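## Task

Move every tube from the tray into a rack chosen by its cap dot: orange-dot tubes go in the blue rack, white-dot tubes in the green rack, each pushed fully down into its slot. A tube touching the floor means failure. The bottles in the tray must finish upright in it, and the tray must finish resting on the work bench with nothing hanging past its edge. Any number of the robots may help. At the end, open the grippers and back away; a robot that tips over or ends leaning means failure, and anything held in place only by a robot counts as not done.

## Robot and tools

Robots: two identical Hello Robot Stretch 3 units, r1 and r2. Each has a differential-drive base (0.33 m long, 0.34 m wide, passive omni wheel at the rear), a lift on a mast, and one telescoping arm that sticks out to the robot's right side. The base cannot slide sideways; to move the gripper forward or back, drive the base. Turning in place pivots about the point midway between the drive wheels, 0.05 m behind the front edge. With the arm pulled in and the wrist folded, a spin sweeps a 0.28 m radius; an unfolded, level gripper reaches outside that.

Frames: the base frame has its origin on the floor between the drive wheels, x forward, y left, z up. hand_pose is reported in it, at the point where closed fingertips meet; with all wrist joints at zero that frame's x is up, y points back along the arm to the mast, z to the robot's rear. Odometry is the base frame at scene start; heading runs -3.142 to 3.142, left positive. Every robot reports in its own frames, so relative positions between robots come only from images, lidar_m, wrist_depth_mm and head_depth_mm.

execute_actions(actions, cameras): actions is a list holding one action or nothing (empty list = just report state and pictures). The action is an object keyed by "r1" and/or "r2"; each value may hold "base", "joints", and "contact_limits". base takes exactly one of {"translate_m": d} — a relative drive of d metres from the base's last reported position, forward positive, -1 to 1 — or {"rotate_rad": d} — a relative turn in place, left/counter-clockwise positive, -3.2 to 3.2. joints is a set of absolute targets by name: lift_m 0 to 1.1 (arm height); arm_m 0 to 0.52 (extension); wrist_yaw_rad -1.345 to 4.42 (0 along the arm, positive toward the front, 3.0 folded over the base); wrist_pitch_rad -1.57 to 0.451 (0 level, negative tips fingers down); wrist_roll_rad -2.911 to 2.911 (0 fingers side by side); gripper_m -0.089 to 0.179 (larger is wider; real fingertip gap is about 0.007 less when nearly shut, 0.025 less wide open, zero under 0.007); head_pan_rad -3.953 to 1.73 (0 forward, positive left, -1.57 along the arm); head_tilt_rad -1.53 to 0.419 (negative down). contact_limits takes only arm_m: a motor_effort percent, 1 to 100, at which the arm motion halts with contact_stop; lower is softer, too low halts immediately; it also caps holding force until the next action. Motions in one action start together; one action runs at most 15 s. Joints, bases or robots omitted may keep pushing toward old targets. An unknown key or out-of-range number rejects the whole call. cameras: list of r1_head_camera, r1_nav_camera, r1_wrist_camera, r2_head_camera, r2_nav_camera, r2_wrist_camera, or "all"; omitted/null means all, [] means none. The pictures line gives image order. If a result reports a stop, later motion calls in the same reply are skipped.

wait(seconds): 0 to 10; commands nothing, returns state and images. zoom_image(camera, region): region [x0, y0, x1, y1] in pixels, top-left origin, at most 504x504, on a camera in the latest full result. finished_scene(scene): ends the current scene by its number, irreversibly; the result says whether it succeeded and gives the next task. The goal must already hold and stay held.

Results: base_status and joint_status tell how each motion ended: done (for the base, wheels turned the full amount, slip included), off_target (resting away from target, maybe still pushing), contact_stop, time_out, torque_fault. After the last three the target is dropped. Arm and lift stop on firm contact and go slack until commanded again; a slack lift may sink under load or be pushed up by closing fingers on a surface. Base, wrist and head have no contact stop. A wrist servo pushed hard for several seconds turns off for 10 s. on_its_own lists uncommanded joints; "held at" is the held target. motor_effort is percent of maximum, positive toward higher values, peak in brackets; it has fixed and random errors. Positive wheel effort pushes forward. lidar_m: 12 distances in 30-degree sectors, 1st ahead, counter-clockwise (4th left, 7th behind, 10th right), plane 0.17 m up, range 0.15 to 12 m, blind to clear objects, sees the other robot; own parts may hide sectors 5, 6, 9, 10. wrist_depth_mm (45 to 1000) and head_depth_mm (280 to 4000, sideways image) are 7x7 grids of median depths; "-" means no reading. base_tilt is in degrees, forward/right positive, with a fixed bias up to about 4. turned_by_wheels and turned_by_imu give turn since the last report. Camera calibration uses OpenCV conventions relative to the carrying robot's base frame and has small errors, larger for the wrist camera.

Gripper: close to a value below the object width to grip; open at least 0.02 above the touch value to release. Readings don't confirm a grasp. If it slips, command a new value.

Speed: base goes 0.30 m/s and 1.9 rad/s only when lift_m < 0.30, arm_m < 0.03 and wrist_yaw_rad > 2.54; otherwise 0.10 m/s and 0.63 rad/s.

Cautions: fold or unfold the wrist only with lift_m 0.32 to 0.95, wrist_pitch_rad -0.4 and roll near 0; after folding, lift may go to 0.25. With yaw below -0.4 keep pitch at -0.5 or lower. Robots pressing against each other fails the run; once bases touch, even millimetres more is hard. Two robots drive slightly different distances (up to 2.5 cm per metre), so carrying one object together can tip them. Pushing something rigid with the gripper above about 0.45 m, pushing again after a contact_stop, or driving while holding something fixed can tip a robot. If snagged or leaning, reverse the last move in small steps, pull the gripper free, and lower lift to about 0.2. Avoid drops, slips, slams and hard hits; loose objects may get brief pushes from outside. The world keeps running while you compose replies.

Each tool is called as name([rows], argument=value, ...), one row to a line, values as JSON.

## Session

execute_actions(actions=[])

Scene clock: 0.00 s.
r1.base_odometry: x=+0.000 y=+0.000 heading=+0.000 (m, m, rad; r1's odometry frame)
r1.turned_by_wheels: +0.000 (rad since the last result)
r1.turned_by_imu: +0.000 (rad since the last result)
r1.base_tilt: forward=-3.0 right=+1.0 (deg)
r1.lidar_m: 5.39 1.76 1.23 1.16 1.18 1.56 3.26 3.34 3.79 3.57 0.93 1.97
r1.head_depth_mm: 1895 2770 - - - 3445 2313 / 1853 2748 - - - 3553 2343 / 1852 2734 - - - 3545 2359 / 1858 2712 - - - 3564 2344 / 1841 2707 - - - 3647 2381 / 1829 2653 - - - 3641 2401 / 1809 2626 3704 3661 3601 3329 2378
r1.base_status: not commanded
r1.joint_positions: lift_m=+0.343 arm_m=-0.002 wrist_yaw_rad=+2.936 wrist_pitch_rad=-0.344 wrist_roll_rad=+0.006 gripper_m=+0.037 head_pan_rad=+0.013 head_tilt_rad=-0.010
r1.joint_status: not commanded
r1.motor_effort: left_wheel=+0 right_wheel=+0 lift_m=+30 arm_m=+1 wrist_yaw_rad=+0 wrist_pitch_rad=+7 wrist_roll_rad=+1 gripper_m=-1 head_pan_rad=+0 head_tilt_rad=+2 (%)
r1.hand_pose: x=+0.0262 y=+0.0853 z=+0.3723 quat_wxyz=(+0.192, +0.707, +0.049, +0.679) (m; r1's base frame)
r1.wrist_depth_mm: 901 - - - - - - / 979 - - - - - - / - - - - - - - / - - - 954 939 913 890 / 808 798 783 743 768 715 721 / 650 642 - 611 622 596 586 / 552 539 524 526 509 507 499
r2.base_odometry: x=+0.000 y=+0.000 heading=+0.000 (m, m, rad; r2's odometry frame)
r2.turned_by_wheels: +0.000 (rad since the last result)
r2.turned_by_imu: +0.000 (rad since the last result)
r2.base_tilt: forward=+0.3 right=-2.8 (deg)
r2.lidar_m: 1.11 1.08 1.14 1.64 3.57 3.74 3.78 0.97 1.02 1.47 3.46 1.45
r2.head_depth_mm: 1359 1373 1373 1383 1385 1403 1407 / 1278 1279 1287 1296 1305 1311 1314 / 1205 1205 1220 1221 1227 1231 1238 / 1128 1139 1147 1151 1155 1160 1172 / 1073 1076 1086 1090 1092 1098 1100 / 1019 1022 1027 1032 1038 1040 1048 / 972 978 978 981 986 993 1000
r2.base_status: not commanded
r2.joint_positions: lift_m=+0.323 arm_m=-0.002 wrist_yaw_rad=+3.020 wrist_pitch_rad=-0.403 wrist_roll_rad=-0.013 gripper_m=+0.037 head_pan_rad=+0.004 head_tilt_rad=+0.007
r2.joint_status: not commanded
r2.motor_effort: left_wheel=+0 right_wheel=+0 lift_m=+23 arm_m=+0 wrist_yaw_rad=+1 wrist_pitch_rad=+4 wrist_roll_rad=+0 gripper_m=+0 head_pan_rad=+0 head_tilt_rad=+2 (%)
r2.hand_pose: x=+0.0061 y=+0.0817 z=+0.3389 quat_wxyz=(+0.183, +0.695, +0.101, +0.688) (m; r2's base frame)
r2.wrist_depth_mm: - - - - - - 868 / - - - - - - 906 / - - - 997 980 964 895 / 825 817 782 786 783 752 737 / 671 659 - 642 647 635 628 / 558 566 - 558 525 556 531 / 486 496 - - 473 463 455
pictures: r1_head_camera (sideways: a quarter turn clockwise sets it upright), r1_nav_camera (sideways: a quarter turn counterclockwise sets it upright), r1_wrist_camera, r2_head_camera (sideways: a quarter turn clockwise sets it upright), r2_nav_camera (sideways: a quarter turn counterclockwise sets it upright), r2_wrist_camera
Images, in order (width x height): r1_head_camera 896x504, r1_nav_camera 672x504, r1_wrist_camera 644x364, r2_head_camera 896x504, r2_nav_camera 672x504, r2_wrist_camera 644x364.

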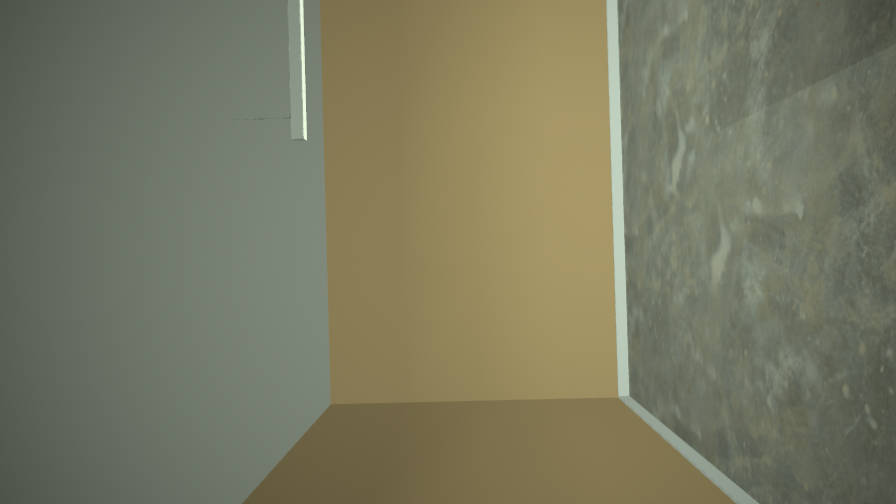

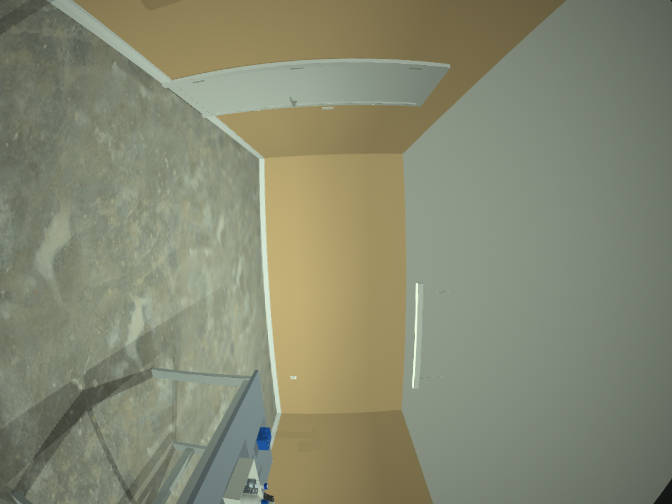

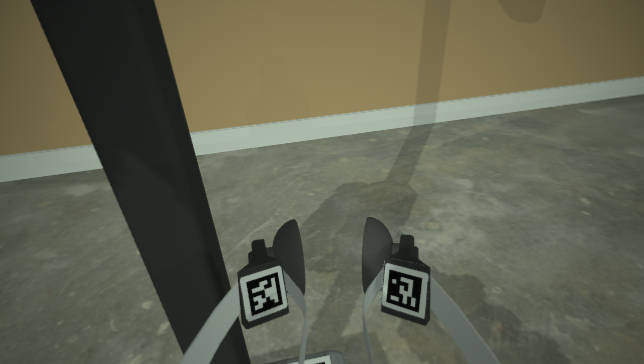

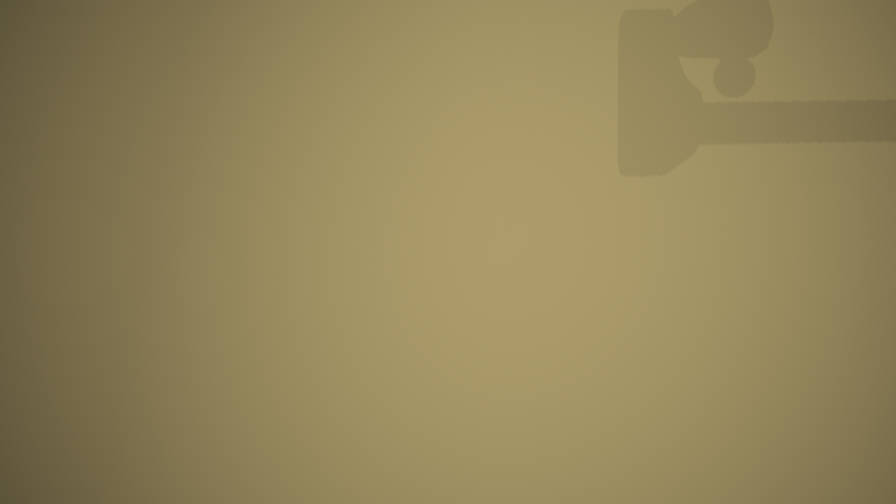

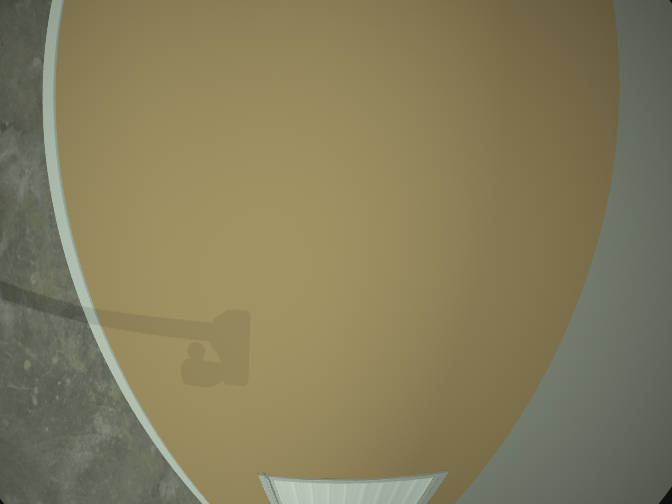

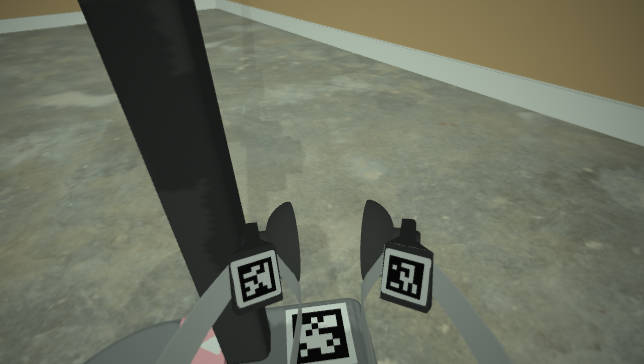

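execute_actions([
  {"r1":{"joints":{"head_pan_rad":-0.85,"head_tilt_rad":-0.45}},"r2":{"joints":{"head_pan_rad":-2.2,"head_tilt_rad":-0.45}}},
], cameras=["r1_head_camera","r1_nav_camera","r2_head_camera","r2_nav_camera"])

Scene clock: 8.97 s.
r1.base_odometry: x=+0.000 y=+0.000 heading=+0.000 (m, m, rad; r1's odometry frame)
r1.turned_by_wheels: +0.000 (rad since the last result)
r1.turned_by_imu: -0.001 (rad since the last result)
r1.base_tilt: forward=-3.1 right=+1.1 (deg)
r1.lidar_m: 5.38 1.76 1.22 1.16 1.19 1.56 3.26 3.34 3.76 3.56 0.93 1.97
r1.head_depth_mm: 3265 3381 3677 1292 1048 1570 1338 / 3413 3631 3893 1316 1881 1657 1341 / 3710 - - 1323 2056 1704 1392 / - - 3152 1348 2217 1716 1392 / - - - 1465 2249 1713 1404 / - - - 1711 2277 1739 1415 / - - - 2752 2178 1751 1410
r1.base_status: not commanded
r1.joint_positions: lift_m=+0.343 arm_m=-0.002 wrist_yaw_rad=+2.936 wrist_pitch_rad=-0.344 wrist_roll_rad=+0.006 gripper_m=+0.037 head_pan_rad=-0.843 head_tilt_rad=-0.444
r1.joint_status: all done
r1.motor_effort: left_wheel=+0(0) right_wheel=+0(0) lift_m=+29(29) arm_m=+1(1) wrist_yaw_rad=+0(0) wrist_pitch_rad=+7(7) wrist_roll_rad=+1(1) gripper_m=+0(0) head_pan_rad=-3(31) head_tilt_rad=-3(23) (%)
r1.hand_pose: x=+0.0262 y=+0.0853 z=+0.3723 quat_wxyz=(+0.192, +0.707, +0.049, +0.679) (m; r1's base frame)
r1.wrist_depth_mm: 913 - - - - - - / 963 - - - - - - / - - - - - - - / - - - 976 950 930 900 / 808 800 802 739 766 724 703 / 640 640 - 615 621 594 583 / 553 538 519 528 506 510 497
r2.base_odometry: x=+0.000 y=+0.000 heading=+0.000 (m, m, rad; r2's odometry frame)
r2.turned_by_wheels: +0.000 (rad since the last result)
r2.turned_by_imu: -0.001 (rad since the last result)
r2.base_tilt: forward=+0.3 right=-2.8 (deg)
r2.lidar_m: 1.11 1.08 1.14 1.64 3.58 3.75 3.76 0.97 1.02 1.47 3.43 1.45
r2.head_depth_mm: 2943 3160 3363 1180 1829 1549 1269 / 3126 3293 3486 1127 1958 1416 1273 / 3256 3497 3697 1192 1980 1457 1280 / 3505 3794 1646 1278 1994 1474 1278 / 3580 - 1630 1360 1981 1532 1276 / 3774 - 1850 2332 1989 1559 1282 / - - 1773 2474 1938 1568 1286
r2.base_status: not commanded
r2.joint_positions: lift_m=+0.323 arm_m=-0.002 wrist_yaw_rad=+3.020 wrist_pitch_rad=-0.403 wrist_roll_rad=-0.013 gripper_m=+0.037 head_pan_rad=-2.193 head_tilt_rad=-0.444
r2.joint_status: all done
r2.motor_effort: left_wheel=+0(1) right_wheel=+0(0) lift_m=+23(23) arm_m=+0(0) wrist_yaw_rad=+0(0) wrist_pitch_rad=+4(5) wrist_roll_rad=+0(0) gripper_m=+0(1) head_pan_rad=-2(26) head_tilt_rad=-4(38) (%)
r2.hand_pose: x=+0.0061 y=+0.0817 z=+0.3389 quat_wxyz=(+0.183, +0.695, +0.101, +0.688) (m; r2's base frame)
r2.wrist_depth_mm: - - - - - - 866 / - - - - - - 905 / - - - - 971 964 893 / 818 825 802 802 792 766 737 / 665 666 - 659 653 622 609 / 552 563 - 546 524 529 524 / 488 510 - - 470 465 458
pictures: r1_head_camera (sideways: a quarter turn clockwise sets it upright), r1_nav_camera (sideways: a quarter turn counterclockwise sets it upright), r2_head_camera (sideways: a quarter turn clockwise sets it upright), r2_nav_camera (sideways: a quarter turn counterclockwise sets it upright)
camera_calibration (this result's frames):
r1_head_camera: T_world_to_cam=[[-0.251381, 0.316764, -0.914587, 1.21263], [0.729437, 0.683095, 0.0360963, -0.04086], [0.636184, -0.658059, -0.402776, 0.477704], [0, 0, 0, 1]] pos_world=[0.0307298, -0.0418489, 1.30294]
r1_nav_camera: T_world_to_cam=[[0.254032, -0.361055, 0.897278, -1.12461], [-0.778442, -0.626907, -0.0318729, 0.100153], [0.574018, -0.690382, -0.440314, 0.533293], [0, 0, 0, 1]] pos_world=[0.0575304, 0.0249171, 1.2471]
r2_head_camera: T_world_to_cam=[[0.272016, 0.346118, -0.897892, 1.18901], [0.806623, -0.590833, 0.0166125, -0.0239317], [-0.524754, -0.728779, -0.439903, 0.529031], [0, 0, 0, 1]] pos_world=[-0.0265155, -0.0401322, 1.30072]
r2_nav_camera: T_world_to_cam=[[-0.225935, -0.359515, 0.905374, -1.13962], [-0.842328, 0.538952, 0.00381024, 0.0488533], [-0.489323, -0.761761, -0.424598, 0.511516], [0, 0, 0, 1]] pos_world=[0.033966, -0.0463881, 1.24879]
Images, in order (width x height): r1_head_camera 896x504, r1_nav_camera 672x504, r2_head_camera 896x504, r2_nav_camera 672x504.

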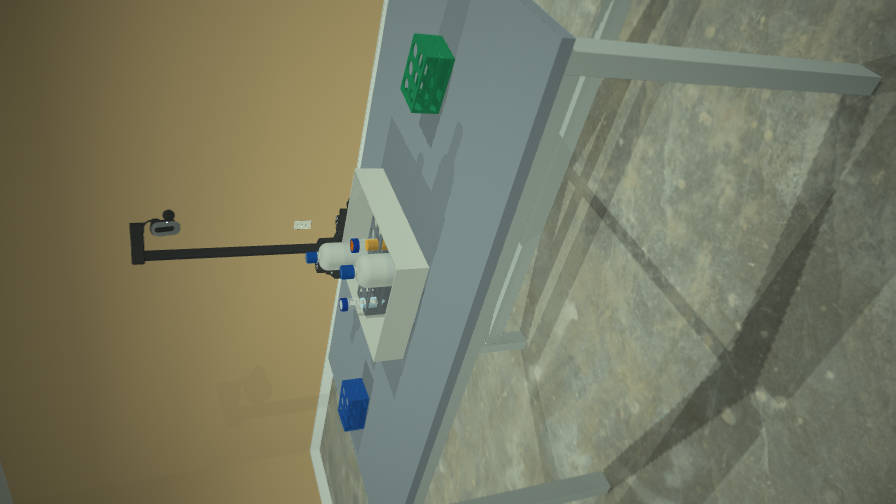

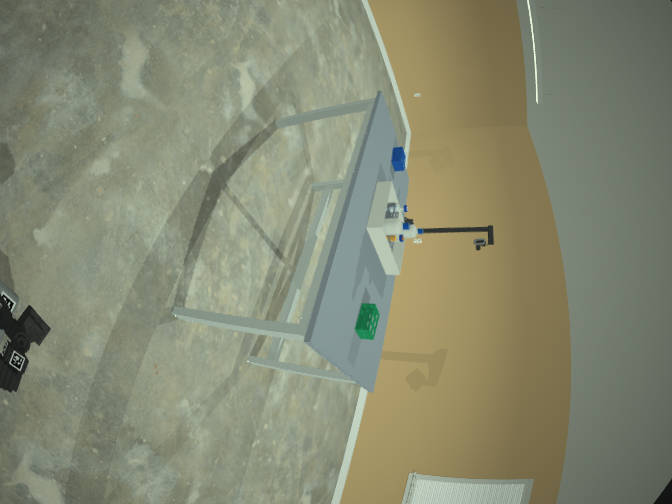

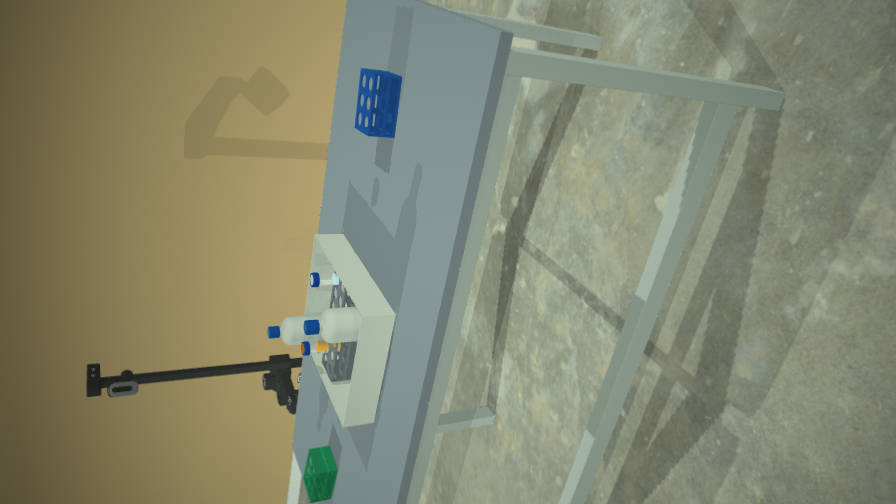

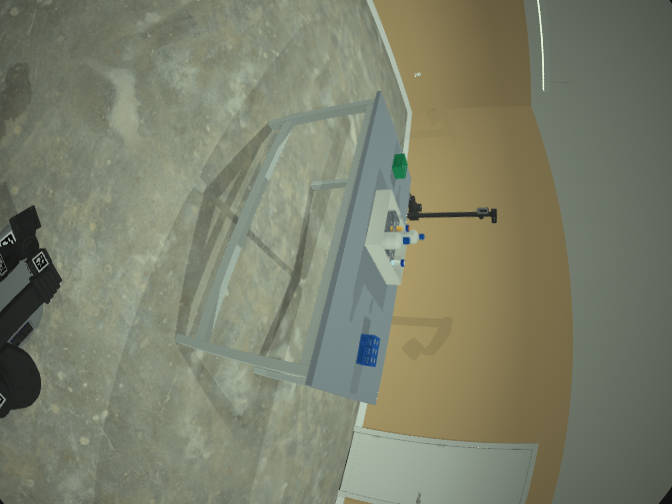

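execute_actions([
  {"r1":{"base":{"rotate_rad":-0.5},"joints":{"lift_m":0.28}},"r2":{"base":{"rotate_rad":-1.9},"joints":{"lift_m":0.28}}},
], cameras=[])

execute_actions([
  {"r1":{"base":{"translate_m":1.0}},"r2":{"base":{"translate_m":0.97}}},
], cameras=[])

execute_actions([
  {"r1":{"base":{"rotate_rad":0.56},"joints":{"head_pan_rad":-1.4,"head_tilt_rad":-0.85}},"r2":{"base":{"rotate_rad":0.79},"joints":{"head_pan_rad":-1.4,"head_tilt_rad":-0.85}}},
], cameras=["r1_head_camera","r1_nav_camera","r2_head_camera","r2_nav_camera"])

Scene clock: 22.53 s.
r1.base_odometry: x=+0.000 y=+0.000 heading=-0.500 (m, m, rad; r1's odometry frame)
r1.turned_by_wheels: -0.500 (rad since the last result)
r1.turned_by_imu: -0.506 (rad since the last result)
r1.base_tilt: forward=-2.9 right=+1.0 (deg)
r1.lidar_m: 1.97 5.16 1.72 1.22 1.17 1.19 1.60 3.26 3.35 3.72 1.58 0.93
r1.head_depth_mm: 2972 3172 3416 3152 2200 1682 1371 / 3029 3253 3463 3122 2206 1703 1372 / 3095 3310 3588 3188 2217 1698 1389 / 3108 3397 3650 2881 2150 1717 1395 / 3166 3347 3690 1373 1857 1571 1335 / 3243 3599 3821 1313 1083 1742 1404 / 3327 3540 3898 1403 1112 1744 1410
r1.base_status: done
r1.joint_positions: lift_m=+0.280 arm_m=-0.002 wrist_yaw_rad=+2.936 wrist_pitch_rad=-0.346 wrist_roll_rad=+0.006 gripper_m=+0.037 head_pan_rad=-0.843 head_tilt_rad=-0.445
r1.joint_status: all done
r1.motor_effort: left_wheel=+2(12) right_wheel=-3(10) lift_m=+22(27) arm_m=+1(1) wrist_yaw_rad=+0(0) wrist_pitch_rad=+8(8) wrist_roll_rad=+0(1) gripper_m=+0(0) head_pan_rad=-2(2) head_tilt_rad=-2(2) (%)
r1.hand_pose: x=+0.0262 y=+0.0852 z=+0.3095 quat_wxyz=(+0.193, +0.707, +0.049, +0.678) (m; r1's base frame)
r1.wrist_depth_mm: 816 - - - - - - / 860 - - - - - - / 895 - - - - - - / 908 - 876 856 818 787 767 / 718 691 692 652 667 621 607 / 565 558 - 535 548 520 510 / 473 478 - - 447 444 437
r2.base_odometry: x=+0.000 y=+0.000 heading=-1.900 (m, m, rad; r2's odometry frame)
r2.turned_by_wheels: -1.900 (rad since the last result)
r2.turned_by_imu: -1.889 (rad since the last result)
r2.base_tilt: forward=+0.4 right=-2.7 (deg)
r2.lidar_m: 1.11 5.26 2.21 1.26 1.08 1.08 1.25 2.13 3.53 4.08 3.68 0.97
r2.head_depth_mm: 2764 3069 3346 2664 1953 1548 1273 / 2796 3092 3411 2686 1947 1540 1267 / 2907 3164 3409 2679 1965 1541 1275 / 2920 3176 3468 2690 1963 1558 1284 / 2936 3188 3536 2720 1992 1559 1287 / 3001 3291 3526 2721 1975 1575 1283 / 3012 3380 3677 2766 1987 1580 1287
r2.base_status: done
r2.joint_positions: lift_m=+0.280 arm_m=-0.002 wrist_yaw_rad=+3.020 wrist_pitch_rad=-0.404 wrist_roll_rad=-0.013 gripper_m=+0.037 head_pan_rad=-2.193 head_tilt_rad=-0.445
r2.joint_status: all done
r2.motor_effort: left_wheel=+2(13) right_wheel=-1(6) lift_m=+20(20) arm_m=+0(0) wrist_yaw_rad=+1(1) wrist_pitch_rad=+5(5) wrist_roll_rad=+0(0) gripper_m=-1(0) head_pan_rad=-2(2) head_tilt_rad=-2(4) (%)
r2.hand_pose: x=+0.0061 y=+0.0816 z=+0.2959 quat_wxyz=(+0.183, +0.695, +0.101, +0.688) (m; r2's base frame)
r2.wrist_depth_mm: 840 - - - - - - / 880 - - - - - - / 880 970 935 920 890 891 875 / 753 735 716 704 718 676 670 / 613 595 - 584 610 568 557 / 509 518 - - 476 480 474 / 448 - - - 420 416 413
pictures: none
No camera images: the call's "cameras" was empty. Leave "cameras" out to get every camera's image.

Scene clock: 27.53 s.
r1.base_odometry: x=+0.878 y=-0.479 heading=-0.500 (m, m, rad; r1's odometry frame)
r1.turned_by_wheels: +0.000 (rad since the last result)
r1.turned_by_imu: +0.000 (rad since the last result)
r1.base_tilt: forward=-3.0 right=+1.0 (deg)
r1.lidar_m: 0.98 4.55 2.46 1.76 1.70 1.73 2.33 4.10 0.57 1.03 0.98 1.01
r1.head_depth_mm: 2513 2661 2854 3031 908 701 575 / 2576 2730 2964 3108 919 706 576 / 2634 2803 3024 3172 884 713 579 / 2598 2825 3035 3018 790 630 582 / 2667 1346 3132 3275 931 660 585 / 2734 2942 3215 3293 842 674 590 / 2819 2993 3290 3371 957 687 593
r1.base_status: done
r1.joint_positions: lift_m=+0.280 arm_m=-0.002 wrist_yaw_rad=+2.936 wrist_pitch_rad=-0.346 wrist_roll_rad=+0.006 gripper_m=+0.037 head_pan_rad=-0.843 head_tilt_rad=-0.445
r1.joint_status: not commanded
r1.motor_effort: left_wheel=+2(13) right_wheel=-3(7) lift_m=+23(22) arm_m=+1(1) wrist_yaw_rad=+0(1) wrist_pitch_rad=+8(8) wrist_roll_rad=+1(0) gripper_m=+0(1) head_pan_rad=-2(2) head_tilt_rad=-2(2) (%)
r1.hand_pose: x=+0.0262 y=+0.0852 z=+0.3094 quat_wxyz=(+0.193, +0.707, +0.049, +0.678) (m; r1's base frame)
r1.wrist_depth_mm: - - - - - - - / - - - - - - - / - - - - - - - / 913 - 868 839 816 793 783 / 712 684 672 656 662 630 620 / 569 552 - 532 536 519 511 / 480 483 - - 444 440 433
r2.base_odometry: x=-0.313 y=-0.918 heading=-1.900 (m, m, rad; r2's odometry frame)
r2.turned_by_wheels: +0.000 (rad since the last result)
r2.turned_by_imu: +0.003 (rad since the last result)
r2.base_tilt: forward=+0.4 right=-2.7 (deg)
r2.lidar_m: 0.31 0.54 3.62 2.06 1.78 1.77 2.06 3.54 0.55 0.32 0.27 0.27
r2.head_depth_mm: 3417 3599 3902 2680 1960 1542 1267 / 3362 3764 - 2735 1957 1545 1271 / 3449 3786 - 2703 1978 1551 1269 / 3480 3824 - 2722 1982 1567 1278 / 3541 3857 - 2737 1984 1557 1291 / 3597 - - 2754 1987 698 880 / 3618 - - 2763 2004 655 551
r2.base_status: done
r2.joint_positions: lift_m=+0.280 arm_m=-0.002 wrist_yaw_rad=+3.020 wrist_pitch_rad=-0.405 wrist_roll_rad=-0.013 gripper_m=+0.037 head_pan_rad=-2.193 head_tilt_rad=-0.445
r2.joint_status: not commanded
r2.motor_effort: left_wheel=+2(12) right_wheel=-2(5) lift_m=+20(20) arm_m=+0(1) wrist_yaw_rad=+0(1) wrist_pitch_rad=+5(5) wrist_roll_rad=+0(0) gripper_m=+0(0) head_pan_rad=-2(2) head_tilt_rad=-3(3) (%)
r2.hand_pose: x=+0.0061 y=+0.0816 z=+0.2958 quat_wxyz=(+0.184, +0.695, +0.101, +0.688) (m; r2's base frame)
r2.wrist_depth_mm: - - - - - - - / - - - - - - - / 956 924 943 940 900 904 863 / 738 734 709 723 709 685 671 / 620 603 - 580 582 565 555 / 515 521 - - 469 477 472 / 458 - - - 426 416 407
pictures: none
No camera images: the call's "cameras" was empty. Leave "cameras" out to get every camera's image.

Scene clock: 29.27 s.
r1.base_odometry: x=+0.878 y=-0.479 heading=+0.060 (m, m, rad; r1's odometry frame)
r1.turned_by_wheels: +0.560 (rad since the last result)
r1.turned_by_imu: +0.565 (rad since the last result)
r1.base_tilt: forward=-2.9 right=+1.1 (deg)
r1.lidar_m: 4.58 2.37 1.75 1.69 1.75 2.41 4.11 0.57 1.02 0.98 1.02 0.98
r1.head_depth_mm: 2621 2664 860 706 598 1223 1130 / 2690 2724 870 710 601 1226 1131 / 2677 2743 846 717 606 1255 1135 / 2734 2799 639 676 612 1270 1150 / 2774 1383 835 698 616 1302 1150 / 2846 1126 821 711 620 1313 1151 / 2918 2924 887 720 640 1332 1165
r1.base_status: done
r1.joint_positions: lift_m=+0.280 arm_m=-0.002 wrist_yaw_rad=+2.936 wrist_pitch_rad=-0.346 wrist_roll_rad=+0.006 gripper_m=+0.037 head_pan_rad=-1.393 head_tilt_rad=-0.840
r1.joint_status: all done
r1.motor_effort: left_wheel=-2(12) right_wheel=+3(11) lift_m=+22(23) arm_m=+1(1) wrist_yaw_rad=+1(0) wrist_pitch_rad=+8(8) wrist_roll_rad=+1(0) gripper_m=+0(0) head_pan_rad=-3(26) head_tilt_rad=-4(25) (%)
r1.hand_pose: x=+0.0262 y=+0.0852 z=+0.3094 quat_wxyz=(+0.193, +0.707, +0.049, +0.678) (m; r1's base frame)
r1.wrist_depth_mm: - - - - - - - / - - - - - - - / - - - - - - - / 929 - 854 832 830 799 784 / 711 688 689 655 665 638 618 / 570 554 - 531 546 526 507 / 476 484 - - 437 441 433
r2.base_odometry: x=-0.313 y=-0.918 heading=-1.110 (m, m, rad; r2's odometry frame)
r2.turned_by_wheels: +0.790 (rad since the last result)
r2.turned_by_imu: +0.786 (rad since the last result)
r2.base_tilt: forward=+0.4 right=-2.7 (deg)
r2.lidar_m: 4.59 2.51 1.84 1.77 1.84 2.53 4.22 0.39 0.28 0.27 0.28 0.39
r2.head_depth_mm: 2543 2401 794 665 572 530 1056 / 2577 2415 798 664 574 1166 1058 / 2598 2412 775 665 573 1169 1027 / 2685 997 705 585 575 1183 1066 / 2662 1004 737 627 577 1205 1100 / 2608 764 738 640 578 1220 1105 / 2759 1002 752 643 578 1182 1100
r2.base_status: done
r2.joint_positions: lift_m=+0.280 arm_m=-0.002 wrist_yaw_rad=+3.020 wrist_pitch_rad=-0.405 wrist_roll_rad=-0.013 gripper_m=+0.037 head_pan_rad=-1.407 head_tilt_rad=-0.840
r2.joint_status: all done
r2.motor_effort: left_wheel=-2(9) right_wheel=+2(7) lift_m=+20(20) arm_m=+0(0) wrist_yaw_rad=+0(0) wrist_pitch_rad=+5(5) wrist_roll_rad=+0(0) gripper_m=-1(1) head_pan_rad=+2(28) head_tilt_rad=-7(40) (%)
r2.hand_pose: x=+0.0061 y=+0.0816 z=+0.2958 quat_wxyz=(+0.184, +0.695, +0.101, +0.688) (m; r2's base frame)
r2.wrist_depth_mm: - - - - - - - / - - - - - - - / 972 938 951 929 889 878 862 / 749 727 724 697 701 704 665 / 597 611 - 576 593 563 559 / 517 520 - - 473 481 471 / 447 - - - 429 420 419
pictures: r1_head_camera (sideways: a quarter turn clockwise sets it upright), r1_nav_camera (sideways: a quarter turn counterclockwise sets it upright), r2_head_camera (sideways: a quarter turn clockwise sets it upright), r2_nav_camera (sideways: a quarter turn counterclockwise sets it upright)
camera_calibration (this result's frames):
r1_head_camera: T_world_to_cam=[[-0.105606, 0.717699, -0.688299, 0.916723], [0.981717, 0.185476, 0.0427737, -0.0510716], [0.158362, -0.671198, -0.724165, 0.898737], [0, 0, 0, 1]] pos_world=[0.00462346, -0.045228, 1.284]
r1_nav_camera: T_world_to_cam=[[0.083056, -0.747628, 0.658904, -0.812825], [-0.992815, -0.119232, -0.010141, 0.0731576], [0.0861441, -0.653327, -0.752159, 0.941945], [0, 0, 0, 1]] pos_world=[0.0589989, 0.0164306, 1.24481]
r2_head_camera: T_world_to_cam=[[-0.10348, 0.74483, -0.659181, 0.880122], [0.988998, 0.147487, 0.0113952, -0.0182446], [0.105708, -0.65075, -0.751898, 0.931057], [0, 0, 0, 1]] pos_world=[0.0106984, -0.0469657, 1.28043]
r2_nav_camera: T_world_to_cam=[[0.146198, -0.72576, 0.672234, -0.83796], [-0.977042, -0.212383, -0.0168056, 0.0765111], [0.154968, -0.654344, -0.740148, 0.918093], [0, 0, 0, 1]] pos_world=[0.0549877, 0.00884137, 1.24412]
Images, in order (width x height): r1_head_camera 896x504, r1_nav_camera 672x504, r2_head_camera 896x504, r2_nav_camera 672x504.

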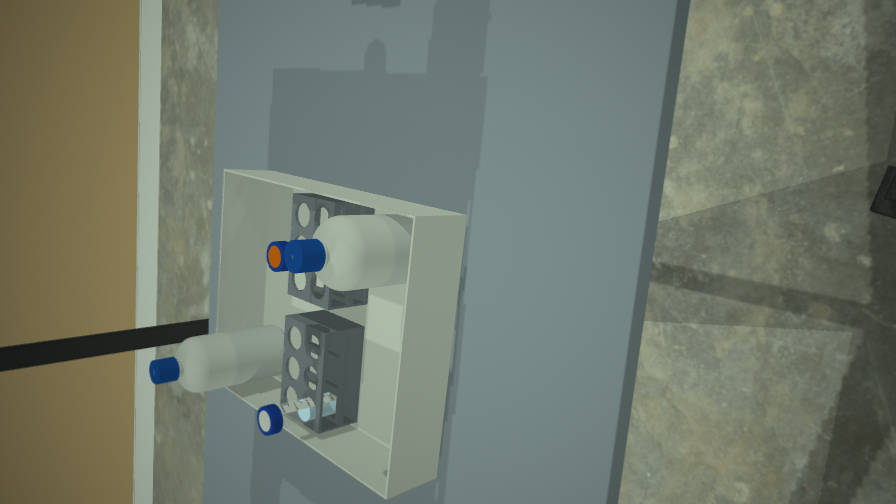

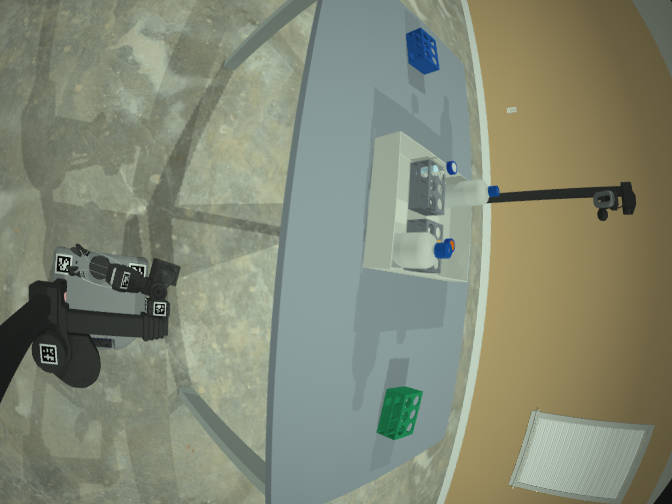

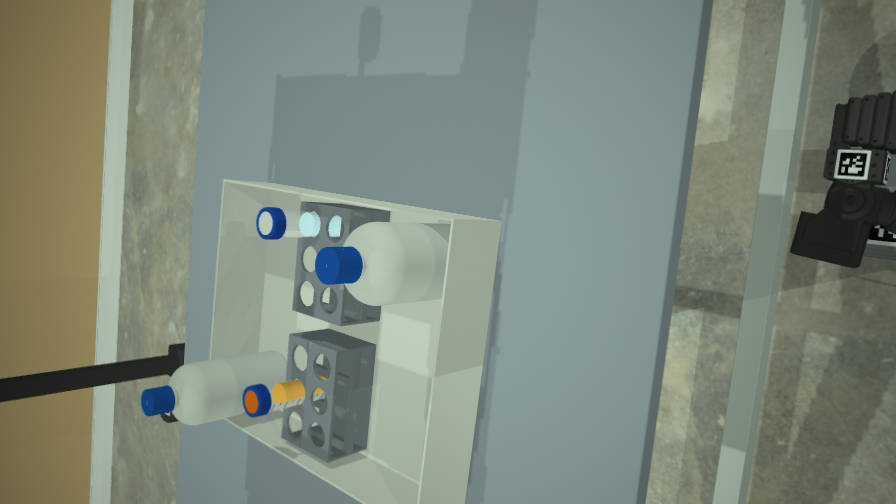

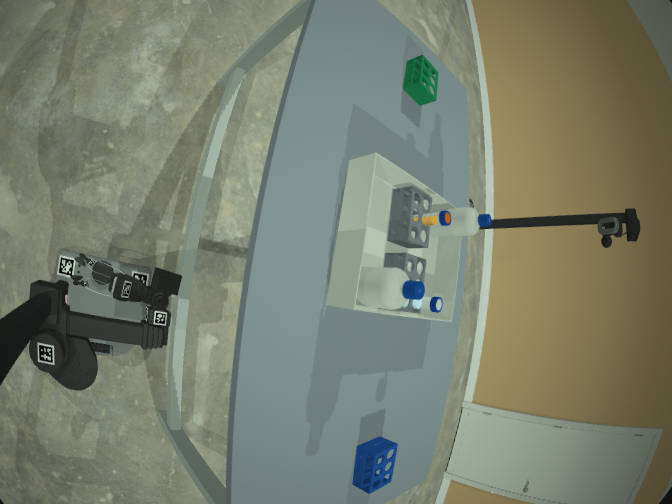

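execute_actions([
  {"r1":{"joints":{"lift_m":0.4}},"r2":{"base":{"rotate_rad":0.2}}},
], cameras=[])

execute_actions([
  {"r1":{"base":{"translate_m":0.2},"joints":{"lift_m":0.6}},"r2":{"base":{"translate_m":0.305}}},
], cameras=[])

execute_actions([
  {"r1":{"base":{"translate_m":0.16},"joints":{"lift_m":0.94,"wrist_pitch_rad":-0.4}},"r2":{"base":{"rotate_rad":-0.2},"joints":{"lift_m":0.94}}},
], cameras=[])

execute_actions([
  {"r1":{"joints":{"wrist_yaw_rad":0,"gripper_m":0.08,"head_pan_rad":-1.57}},"r2":{"joints":{"wrist_yaw_rad":0,"gripper_m":0.08,"head_pan_rad":-1.57}}},
], cameras=[])

execute_actions([
  {"r1":{"joints":{"lift_m":1.0,"wrist_pitch_rad":-0.6,"arm_m":0.2}},"r2":{"joints":{"lift_m":1.0,"wrist_pitch_rad":-0.6,"arm_m":0.24}}},
])

Scene clock: 41.10 s.
r1.base_odometry: x=+0.878 y=-0.479 heading=+0.060 (m, m, rad; r1's odometry frame)
r1.turned_by_wheels: +0.000 (rad since the last result)
r1.turned_by_imu: -0.001 (rad since the last result)
r1.base_tilt: forward=-3.1 right=+1.1 (deg)
r1.lidar_m: 4.55 2.36 1.75 1.69 1.76 2.40 4.10 0.56 1.02 0.98 1.02 0.98
r1.head_depth_mm: 2649 2657 858 705 599 1222 1123 / 2709 2720 869 710 603 1231 1129 / 2701 2783 849 714 605 1259 1159 / 2766 2765 640 676 613 1266 1143 / 2776 1373 834 696 615 1311 1154 / 2836 1119 819 712 621 1305 1158 / 2897 2875 890 719 639 1322 1162
r1.base_status: not commanded
r1.joint_positions: lift_m=+0.400 arm_m=-0.002 wrist_yaw_rad=+2.936 wrist_pitch_rad=-0.346 wrist_roll_rad=+0.006 gripper_m=+0.037 head_pan_rad=-1.393 head_tilt_rad=-0.840
r1.joint_status: all done
r1.motor_effort: left_wheel=-3(2) right_wheel=+3(3) lift_m=+36(36) arm_m=+1(1) wrist_yaw_rad=+0(0) wrist_pitch_rad=+8(8) wrist_roll_rad=+1(1) gripper_m=+0(0) head_pan_rad=-2(2) head_tilt_rad=-4(4) (%)
r1.hand_pose: x=+0.0262 y=+0.0852 z=+0.4288 quat_wxyz=(+0.193, +0.707, +0.049, +0.678) (m; r1's base frame)
r1.wrist_depth_mm: - - - - - - - / - - - - - - - / - - - - - - - / - - - - - - - / 879 879 857 844 860 796 783 / 726 709 - 670 690 662 654 / 611 603 595 580 567 563 561
r2.base_odometry: x=-0.313 y=-0.918 heading=-0.910 (m, m, rad; r2's odometry frame)
r2.turned_by_wheels: +0.200 (rad since the last result)
r2.turned_by_imu: +0.198 (rad since the last result)
r2.base_tilt: forward=+0.3 right=-2.7 (deg)
r2.lidar_m: 4.00 2.13 1.78 1.78 1.99 3.26 0.59 0.33 0.27 0.27 0.30 0.49
r2.head_depth_mm: 2524 2410 796 665 573 519 1058 / 2579 2415 701 652 573 530 1052 / 2665 994 709 582 574 1171 998 / 2651 786 747 639 573 1209 1097 / 2849 997 757 639 577 1240 1104 / 2942 1002 802 656 587 1186 1099 / 2983 1006 807 673 614 1193 1094
r2.base_status: done
r2.joint_positions: lift_m=+0.280 arm_m=-0.002 wrist_yaw_rad=+3.020 wrist_pitch_rad=-0.405 wrist_roll_rad=-0.013 gripper_m=+0.037 head_pan_rad=-1.407 head_tilt_rad=-0.840
r2.joint_status: not commanded
r2.motor_effort: left_wheel=-2(11) right_wheel=+2(7) lift_m=+20(20) arm_m=+0(0) wrist_yaw_rad=+0(0) wrist_pitch_rad=+5(5) wrist_roll_rad=+0(0) gripper_m=+0(0) head_pan_rad=+3(3) head_tilt_rad=-7(6) (%)
r2.hand_pose: x=+0.0061 y=+0.0816 z=+0.2958 quat_wxyz=(+0.184, +0.695, +0.101, +0.688) (m; r2's base frame)
r2.wrist_depth_mm: - - - - - - - / - - - - - - - / 966 938 937 900 886 875 830 / 749 731 737 696 695 678 681 / 610 581 - 586 589 566 549 / 511 524 - - 481 486 468 / 449 - - - 421 420 413
pictures: none
No camera images: the call's "cameras" was empty. Leave "cameras" out to get every camera's image.

Scene clock: 44.30 s.
r1.base_odometry: x=+1.077 y=-0.467 heading=+0.060 (m, m, rad; r1's odometry frame)
r1.turned_by_wheels: +0.000 (rad since the last result)
r1.turned_by_imu: -0.001 (rad since the last result)
r1.base_tilt: forward=-3.0 right=+1.1 (deg)
r1.lidar_m: 4.38 2.37 1.75 1.69 1.75 2.41 4.30 0.74 1.02 0.98 1.02 0.80
r1.head_depth_mm: 2655 2710 601 640 597 1227 1156 / 2635 1434 783 664 602 1233 1170 / 2721 1483 818 681 607 1259 - / 2792 2706 805 689 611 1270 1164 / 2893 2850 900 711 616 1303 1155 / 2902 2833 907 739 621 1304 1146 / 2931 2879 916 740 639 1319 1162
r1.base_status: done
r1.joint_positions: lift_m=+0.600 arm_m=-0.002 wrist_yaw_rad=+2.936 wrist_pitch_rad=-0.346 wrist_roll_rad=+0.006 gripper_m=+0.037 head_pan_rad=-1.393 head_tilt_rad=-0.840
r1.joint_status: all done
r1.motor_effort: left_wheel=-2(5) right_wheel=+3(9) lift_m=+37(37) arm_m=+1(1) wrist_yaw_rad=+0(0) wrist_pitch_rad=+8(8) wrist_roll_rad=+1(1) gripper_m=+0(0) head_pan_rad=-2(3) head_tilt_rad=-4(4) (%)
r1.hand_pose: x=+0.0262 y=+0.0851 z=+0.6288 quat_wxyz=(+0.193, +0.707, +0.049, +0.678) (m; r1's base frame)
r1.wrist_depth_mm: - - - - - - - / - - - - - - - / - - - - - - - / - - - - - - - / - - - - - - - / - 971 - 937 932 915 897 / 824 825 796 792 766 764 766
r2.base_odometry: x=-0.126 y=-1.159 heading=-0.910 (m, m, rad; r2's odometry frame)
r2.turned_by_wheels: +0.000 (rad since the last result)
r2.turned_by_imu: +0.001 (rad since the last result)
r2.base_tilt: forward=+0.5 right=-2.8 (deg)
r2.lidar_m: 3.84 2.06 1.72 1.71 1.92 3.16 0.75 0.40 0.34 0.33 0.38 0.61
r2.head_depth_mm: 1163 892 726 628 571 1208 1059 / 2657 989 795 639 573 1226 1099 / 2743 993 795 666 583 1229 1134 / 2805 996 800 668 610 1196 1114 / 2861 999 799 671 1339 1193 1100 / 2969 1007 807 673 1354 1190 1102 / 3059 2464 812 672 1385 1214 1099
r2.base_status: done
r2.joint_positions: lift_m=+0.280 arm_m=-0.002 wrist_yaw_rad=+3.020 wrist_pitch_rad=-0.405 wrist_roll_rad=-0.013 gripper_m=+0.037 head_pan_rad=-1.407 head_tilt_rad=-0.840
r2.joint_status: not commanded
r2.motor_effort: left_wheel=-2(6) right_wheel=+2(7) lift_m=+20(20) arm_m=+0(0) wrist_yaw_rad=+1(0) wrist_pitch_rad=+5(5) wrist_roll_rad=+0(0) gripper_m=+1(0) head_pan_rad=+2(2) head_tilt_rad=-7(6) (%)
r2.hand_pose: x=+0.0061 y=+0.0815 z=+0.2958 quat_wxyz=(+0.184, +0.695, +0.101, +0.687) (m; r2's base frame)
r2.wrist_depth_mm: - - - - - - - / - - - - - - - / 944 960 926 901 906 873 846 / 768 718 710 723 709 679 665 / 603 597 - 579 598 572 562 / 514 520 - - 480 487 474 / 453 - - - 422 416 413
pictures: none
No camera images: the call's "cameras" was empty. Leave "cameras" out to get every camera's image.

Scene clock: 51.13 s.
r1.base_odometry: x=+1.237 y=-0.458 heading=+0.060 (m, m, rad; r1's odometry frame)
r1.turned_by_wheels: +0.000 (rad since the last result)
r1.turned_by_imu: -0.001 (rad since the last result)
r1.base_tilt: forward=-3.1 right=+1.1 (deg)
r1.lidar_m: 4.21 2.36 1.75 1.69 1.76 2.40 4.45 0.88 1.02 0.98 1.02 0.66
r1.head_depth_mm: 2594 1405 783 669 - - 1126 / 2669 996 782 672 - - - / 2712 2722 877 716 - 1239 1175 / 2720 2794 886 725 - 1263 1153 / 2814 2828 890 731 618 1297 1149 / 2907 2862 847 736 623 1313 1158 / 2889 2917 837 742 638 1314 1158
r1.base_status: done
r1.joint_positions: lift_m=+0.940 arm_m=-0.002 wrist_yaw_rad=+2.936 wrist_pitch_rad=-0.416 wrist_roll_rad=+0.006 gripper_m=+0.037 head_pan_rad=-1.393 head_tilt_rad=-0.840
r1.joint_status: all done
r1.motor_effort: left_wheel=-3(4) right_wheel=+2(8) lift_m=+37(36) arm_m=+1(1) wrist_yaw_rad=+0(0) wrist_pitch_rad=+7(8) wrist_roll_rad=+1(0) gripper_m=+0(1) head_pan_rad=-2(2) head_tilt_rad=-4(4) (%)
r1.hand_pose: x=+0.0245 y=+0.0771 z=+0.9529 quat_wxyz=(+0.217, +0.705, +0.074, +0.671) (m; r1's base frame)
r1.wrist_depth_mm: - - - - - - - / - - - - - - - / - - - - - - - / - - - - - - - / - - - - - - - / - - - - - - - / - - - - - - -
r2.base_odometry: x=-0.126 y=-1.159 heading=-1.110 (m, m, rad; r2's odometry frame)
r2.turned_by_wheels: -0.200 (rad since the last result)
r2.turned_by_imu: -0.200 (rad since the last result)
r2.base_tilt: forward=+0.4 right=-2.8 (deg)
r2.lidar_m: 4.27 2.43 1.77 1.71 1.78 2.44 4.52 0.47 0.35 0.33 0.35 0.47
r2.head_depth_mm: 2506 986 743 692 - 1223 1085 / 2611 862 731 625 - - - / 2646 931 749 646 - - - / 2701 997 799 701 - 1240 1116 / 2744 995 802 670 601 1199 1100 / 2807 1003 803 672 615 1197 1103 / 2830 1011 783 674 615 1199 1100
r2.base_status: done
r2.joint_positions: lift_m=+0.940 arm_m=-0.002 wrist_yaw_rad=+3.020 wrist_pitch_rad=-0.405 wrist_roll_rad=-0.013 gripper_m=+0.037 head_pan_rad=-1.407 head_tilt_rad=-0.840
r2.joint_status: all done
r2.motor_effort: left_wheel=+3(10) right_wheel=-2(5) lift_m=+26(26) arm_m=-1(0) wrist_yaw_rad=+0(1) wrist_pitch_rad=+5(5) wrist_roll_rad=+0(0) gripper_m=+1(1) head_pan_rad=+3(2) head_tilt_rad=-7(7) (%)
r2.hand_pose: x=+0.0061 y=+0.0815 z=+0.9554 quat_wxyz=(+0.184, +0.695, +0.101, +0.687) (m; r2's base frame)
r2.wrist_depth_mm: - - - - - - - / - - - - - - - / - - - - - - - / - - - - - - - / - - - - - - - / - - - - - - - / - - - - - - -
pictures: none
No camera images: the call's "cameras" was empty. Leave "cameras" out to get every camera's image.

Scene clock: 53.67 s.
r1.base_odometry: x=+1.237 y=-0.458 heading=+0.060 (m, m, rad; r1's odometry frame)
r1.turned_by_wheels: +0.000 (rad since the last result)
r1.turned_by_imu: +0.000 (rad since the last result)
r1.base_tilt: forward=-3.0 right=+1.1 (deg)
r1.lidar_m: 4.21 2.36 1.75 1.69 1.75 2.41 4.47 0.88 1.02 0.98 1.02 0.66
r1.head_depth_mm: 2677 2677 771 - - - 1089 / 2610 2709 829 675 - - 1106 / 2662 927 801 - - - 1117 / 2755 2765 860 767 600 1263 1142 / 2696 2855 898 730 614 1272 1146 / 2708 2829 908 737 620 1284 1152 / 2726 2868 916 743 623 1293 1166
r1.base_status: not commanded
r1.joint_positions: lift_m=+0.940 arm_m=-0.002 wrist_yaw_rad=+0.002 wrist_pitch_rad=-0.416 wrist_roll_rad=+0.006 gripper_m=+0.080 head_pan_rad=-1.563 head_tilt_rad=-0.840
r1.joint_status: all done
r1.motor_effort: left_wheel=-2(3) right_wheel=+3(2) lift_m=+36(36) arm_m=+1(1) wrist_yaw_rad=-1(1) wrist_pitch_rad=+7(7) wrist_roll_rad=+0(0) gripper_m=+0(89) head_pan_rad=-2(13) head_tilt_rad=-4(4) (%)
r1.hand_pose: x=-0.0212 y=-0.3675 z=+0.9529 quat_wxyz=(+0.690, +0.146, -0.694, -0.146) (m; r1's base frame)
r1.wrist_depth_mm: - - - - - - - / - - - - - - - / - 784 766 652 661 531 660 / 536 541 563 512 507 337 502 / 477 472 471 435 449 350 408 / 395 391 393 376 369 366 360 / 337 331 325 321 320 313 310
r2.base_odometry: x=-0.126 y=-1.159 heading=-1.110 (m, m, rad; r2's odometry frame)
r2.turned_by_wheels: +0.000 (rad since the last result)
r2.turned_by_imu: +0.000 (rad since the last result)
r2.base_tilt: forward=+0.3 right=-2.7 (deg)
r2.lidar_m: 4.25 2.42 1.78 1.72 1.78 2.44 4.53 0.47 0.35 0.33 0.35 0.47
r2.head_depth_mm: 2657 988 588 - - - 1105 / 2691 992 763 - - - 1108 / 2607 993 789 - - - 1109 / 2658 786 757 - 574 1174 1111 / 2687 993 803 663 588 1234 1101 / 2664 1004 805 671 588 1238 1101 / 2726 1005 807 672 589 1235 1099
r2.base_status: not commanded
r2.joint_positions: lift_m=+0.940 arm_m=-0.002 wrist_yaw_rad=+0.002 wrist_pitch_rad=-0.405 wrist_roll_rad=-0.013 gripper_m=+0.080 head_pan_rad=-1.563 head_tilt_rad=-0.840
r2.joint_status: all done
r2.motor_effort: left_wheel=+2(3) right_wheel=-2(2) lift_m=+26(26) arm_m=+0(0) wrist_yaw_rad=-1(1) wrist_pitch_rad=+5(5) wrist_roll_rad=+0(0) gripper_m=-1(78) head_pan_rad=-2(12) head_tilt_rad=-6(6) (%)
r2.hand_pose: x=-0.0210 y=-0.3689 z=+0.9554 quat_wxyz=(+0.697, +0.144, -0.688, -0.141) (m; r2's base frame)
r2.wrist_depth_mm: - - - - - - - / - - - - - - - / 762 731 694 564 622 504 604 / 501 549 547 481 467 305 469 / 458 448 446 427 430 310 386 / 383 379 362 347 337 322 347 / 329 331 323 321 315 311 312
pictures: none
No camera images: the call's "cameras" was empty. Leave "cameras" out to get every camera's image.

Scene clock: 56.67 s.
r1.base_odometry: x=+1.237 y=-0.458 heading=+0.060 (m, m, rad; r1's odometry frame)
r1.turned_by_wheels: +0.000 (rad since the last result)
r1.turned_by_imu: -0.001 (rad since the last result)
r1.base_tilt: forward=-3.0 right=+1.1 (deg)
r1.lidar_m: 4.20 2.36 1.75 1.69 1.75 2.40 4.47 0.88 1.02 0.98 1.02 0.66
r1.head_depth_mm: - - 768 669 599 1248 1123 / - - 813 675 602 1259 1129 / - - 788 680 606 1261 1133 / 2695 2687 860 705 611 1266 1144 / 2667 2857 893 728 617 1276 1149 / 2722 2902 903 731 618 1283 1151 / 2712 2944 916 742 624 1280 1162
r1.base_status: not commanded
r1.joint_positions: lift_m=+1.000 arm_m=+0.200 wrist_yaw_rad=+0.000 wrist_pitch_rad=-0.613 wrist_roll_rad=+0.006 gripper_m=+0.080 head_pan_rad=-1.563 head_tilt_rad=-0.840
r1.joint_status: all done
r1.motor_effort: left_wheel=-4(3) right_wheel=+2(2) lift_m=+35(39) arm_m=+4(5) wrist_yaw_rad=+0(1) wrist_pitch_rad=+6(8) wrist_roll_rad=+0(1) gripper_m=+0(0) head_pan_rad=-3(3) head_tilt_rad=-4(4) (%)
r1.hand_pose: x=-0.0215 y=-0.5404 z=+0.9713 quat_wxyz=(+0.672, +0.213, -0.676, -0.214) (m; r1's base frame)
r1.wrist_depth_mm: - - - - - - - / - - - 673 - - - / 632 616 595 467 523 527 553 / 519 511 496 454 465 379 466 / 417 437 439 366 379 365 351 / 386 385 384 368 366 355 221 / 345 340 332 328 323 310 230
r2.base_odometry: x=-0.126 y=-1.159 heading=-1.110 (m, m, rad; r2's odometry frame)
r2.turned_by_wheels: +0.000 (rad since the last result)
r2.turned_by_imu: +0.000 (rad since the last result)
r2.base_tilt: forward=+0.5 right=-2.7 (deg)
r2.lidar_m: 4.28 2.42 1.78 1.71 1.78 2.45 4.52 0.47 0.35 0.33 0.35 0.47
r2.head_depth_mm: 2757 955 590 636 597 1222 1092 / - 882 766 644 596 1233 1108 / - - 765 644 585 1236 1117 / 2603 1688 752 646 588 1232 1116 / 2674 1003 803 669 587 1235 1099 / 2665 1005 805 672 587 1239 1094 / 2672 1008 806 674 590 1240 1100
r2.base_status: not commanded
r2.joint_positions: lift_m=+1.000 arm_m=+0.240 wrist_yaw_rad=+0.001 wrist_pitch_rad=-0.612 wrist_roll_rad=-0.013 gripper_m=+0.080 head_pan_rad=-1.563 head_tilt_rad=-0.840
r2.joint_status: all done
r2.motor_effort: left_wheel=+3(3) right_wheel=-2(2) lift_m=+26(32) arm_m=+4(5) wrist_yaw_rad=+0(1) wrist_pitch_rad=+4(6) wrist_roll_rad=+0(0) gripper_m=+1(0) head_pan_rad=-2(3) head_tilt_rad=-6(5) (%)
r2.hand_pose: x=-0.0214 y=-0.5805 z=+0.9717 quat_wxyz=(+0.679, +0.215, -0.669, -0.212) (m; r2's base frame)
r2.wrist_depth_mm: - - - - - - - / - - - 649 - - 626 / 578 560 560 362 462 458 515 / 477 484 478 399 460 441 441 / 424 428 425 345 347 332 349 / 379 373 301 321 321 317 302 / 336 334 330 321 322 322 306
pictures: r1_head_camera (sideways: a quarter turn clockwise sets it upright), r1_nav_camera (sideways: a quarter turn counterclockwise sets it upright), r1_wrist_camera, r2_head_camera (sideways: a quarter turn clockwise sets it upright), r2_nav_camera (sideways: a quarter turn counterclockwise sets it upright), r2_wrist_camera
camera_calibration (this result's frames):
r1_head_camera: T_world_to_cam=[[0.017579, 0.725215, -0.688298, 0.915971], [0.99895, 0.0163821, 0.0427738, -0.0511768], [0.0422959, -0.688328, -0.724166, 0.899446], [0, 0, 0, 1]] pos_world=[-0.00302173, -0.0443231, 1.284]
r1_nav_camera: T_world_to_cam=[[-0.0448758, -0.750888, 0.658903, -0.812043], [-0.998658, 0.0507848, -0.0101409, 0.0731931], [-0.0258475, -0.658474, -0.75216, 0.94263], [0, 0, 0, 1]] pos_world=[0.0610185, 0.00722603, 1.24481]
r1_wrist_camera: T_world_to_cam=[[-0.99838, 0.0126097, -0.0554771, 0.0519266], [0.0489213, 0.688052, -0.72401, 1.1175], [0.0290417, -0.725551, -0.687555, 0.441341], [0, 0, 0, 1]] pos_world=[-0.0156442, -0.449335, 1.11541]
r2_head_camera: T_world_to_cam=[[0.0136585, 0.751991, -0.659032, 0.879214], [0.999902, -0.00817747, 0.0113921, -0.018307], [0.00317753, -0.659123, -0.752028, 0.931852], [0, 0, 0, 1]] pos_world=[0.00333553, -0.047105, 1.28042]
r2_nav_camera: T_world_to_cam=[[0.0315064, -0.739801, 0.672088, -0.837069], [-0.998187, -0.0577869, -0.0168155, 0.076653], [0.051278, -0.67034, -0.74028, 0.918899], [0, 0, 0, 1]] pos_world=[0.0557679, 0.00113929, 1.24412]
r2_wrist_camera: T_world_to_cam=[[-0.999919, -0.00626735, -0.0111161, -0.0103152], [0.00317187, 0.721689, -0.692211, 1.12287], [0.0123607, -0.69219, -0.72161, 0.464822], [0, 0, 0, 1]] pos_world=[-0.0196215, -0.488683, 1.11257]
Images, in order (width x height): r1_head_camera 896x504, r1_nav_camera 672x504, r1_wrist_camera 644x364, r2_head_camera 896x504, r2_nav_camera 672x504, r2_wrist_camera 644x364.

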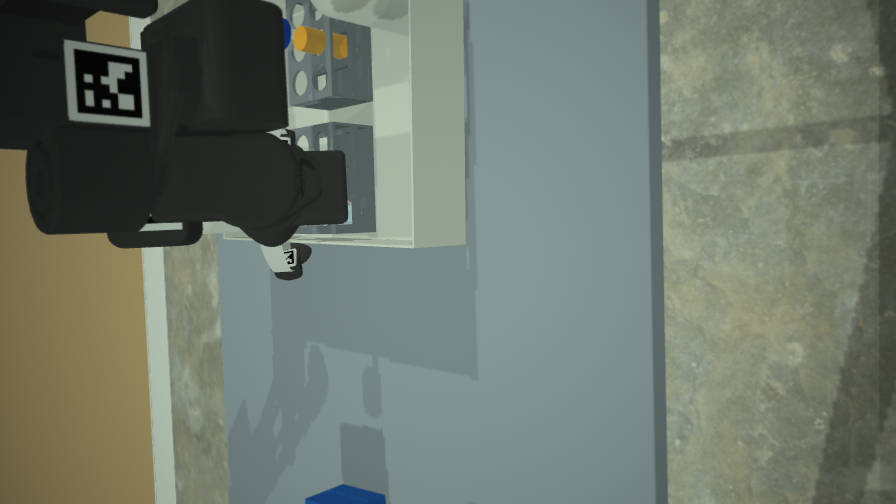

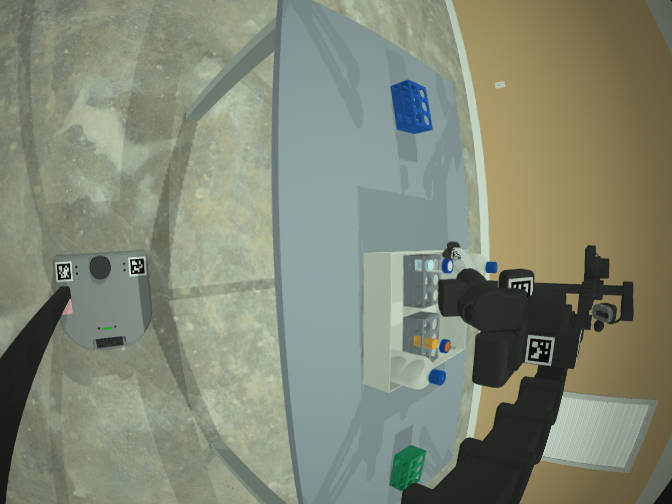

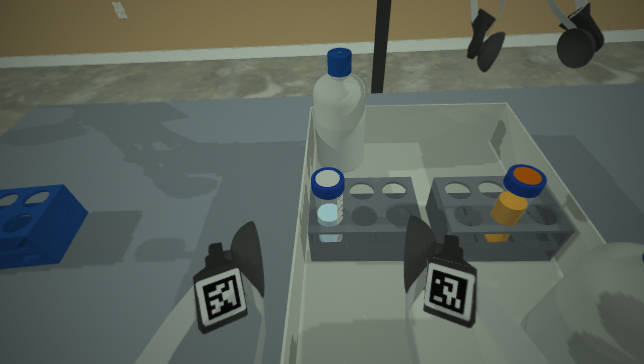

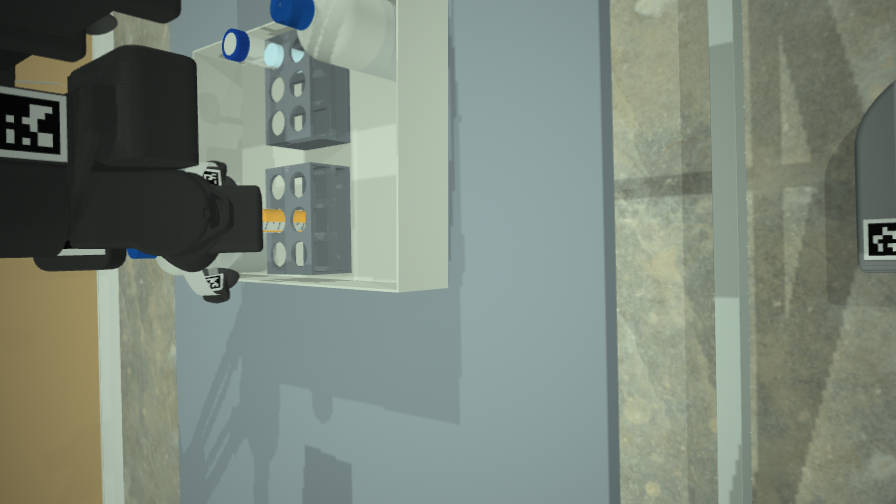

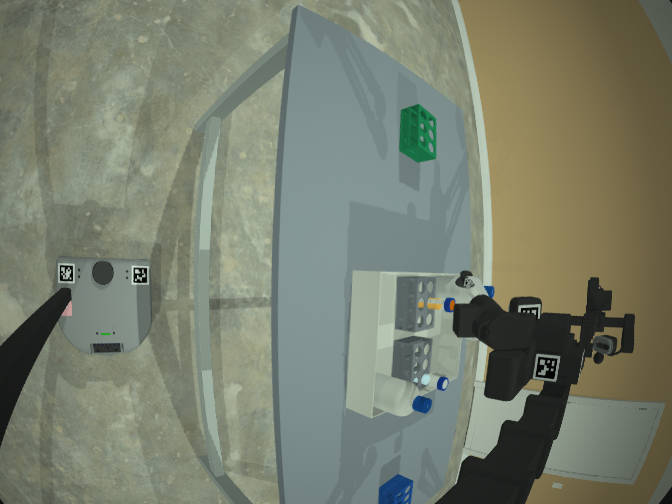

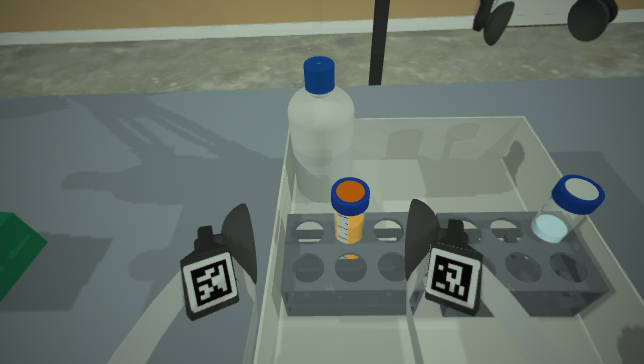

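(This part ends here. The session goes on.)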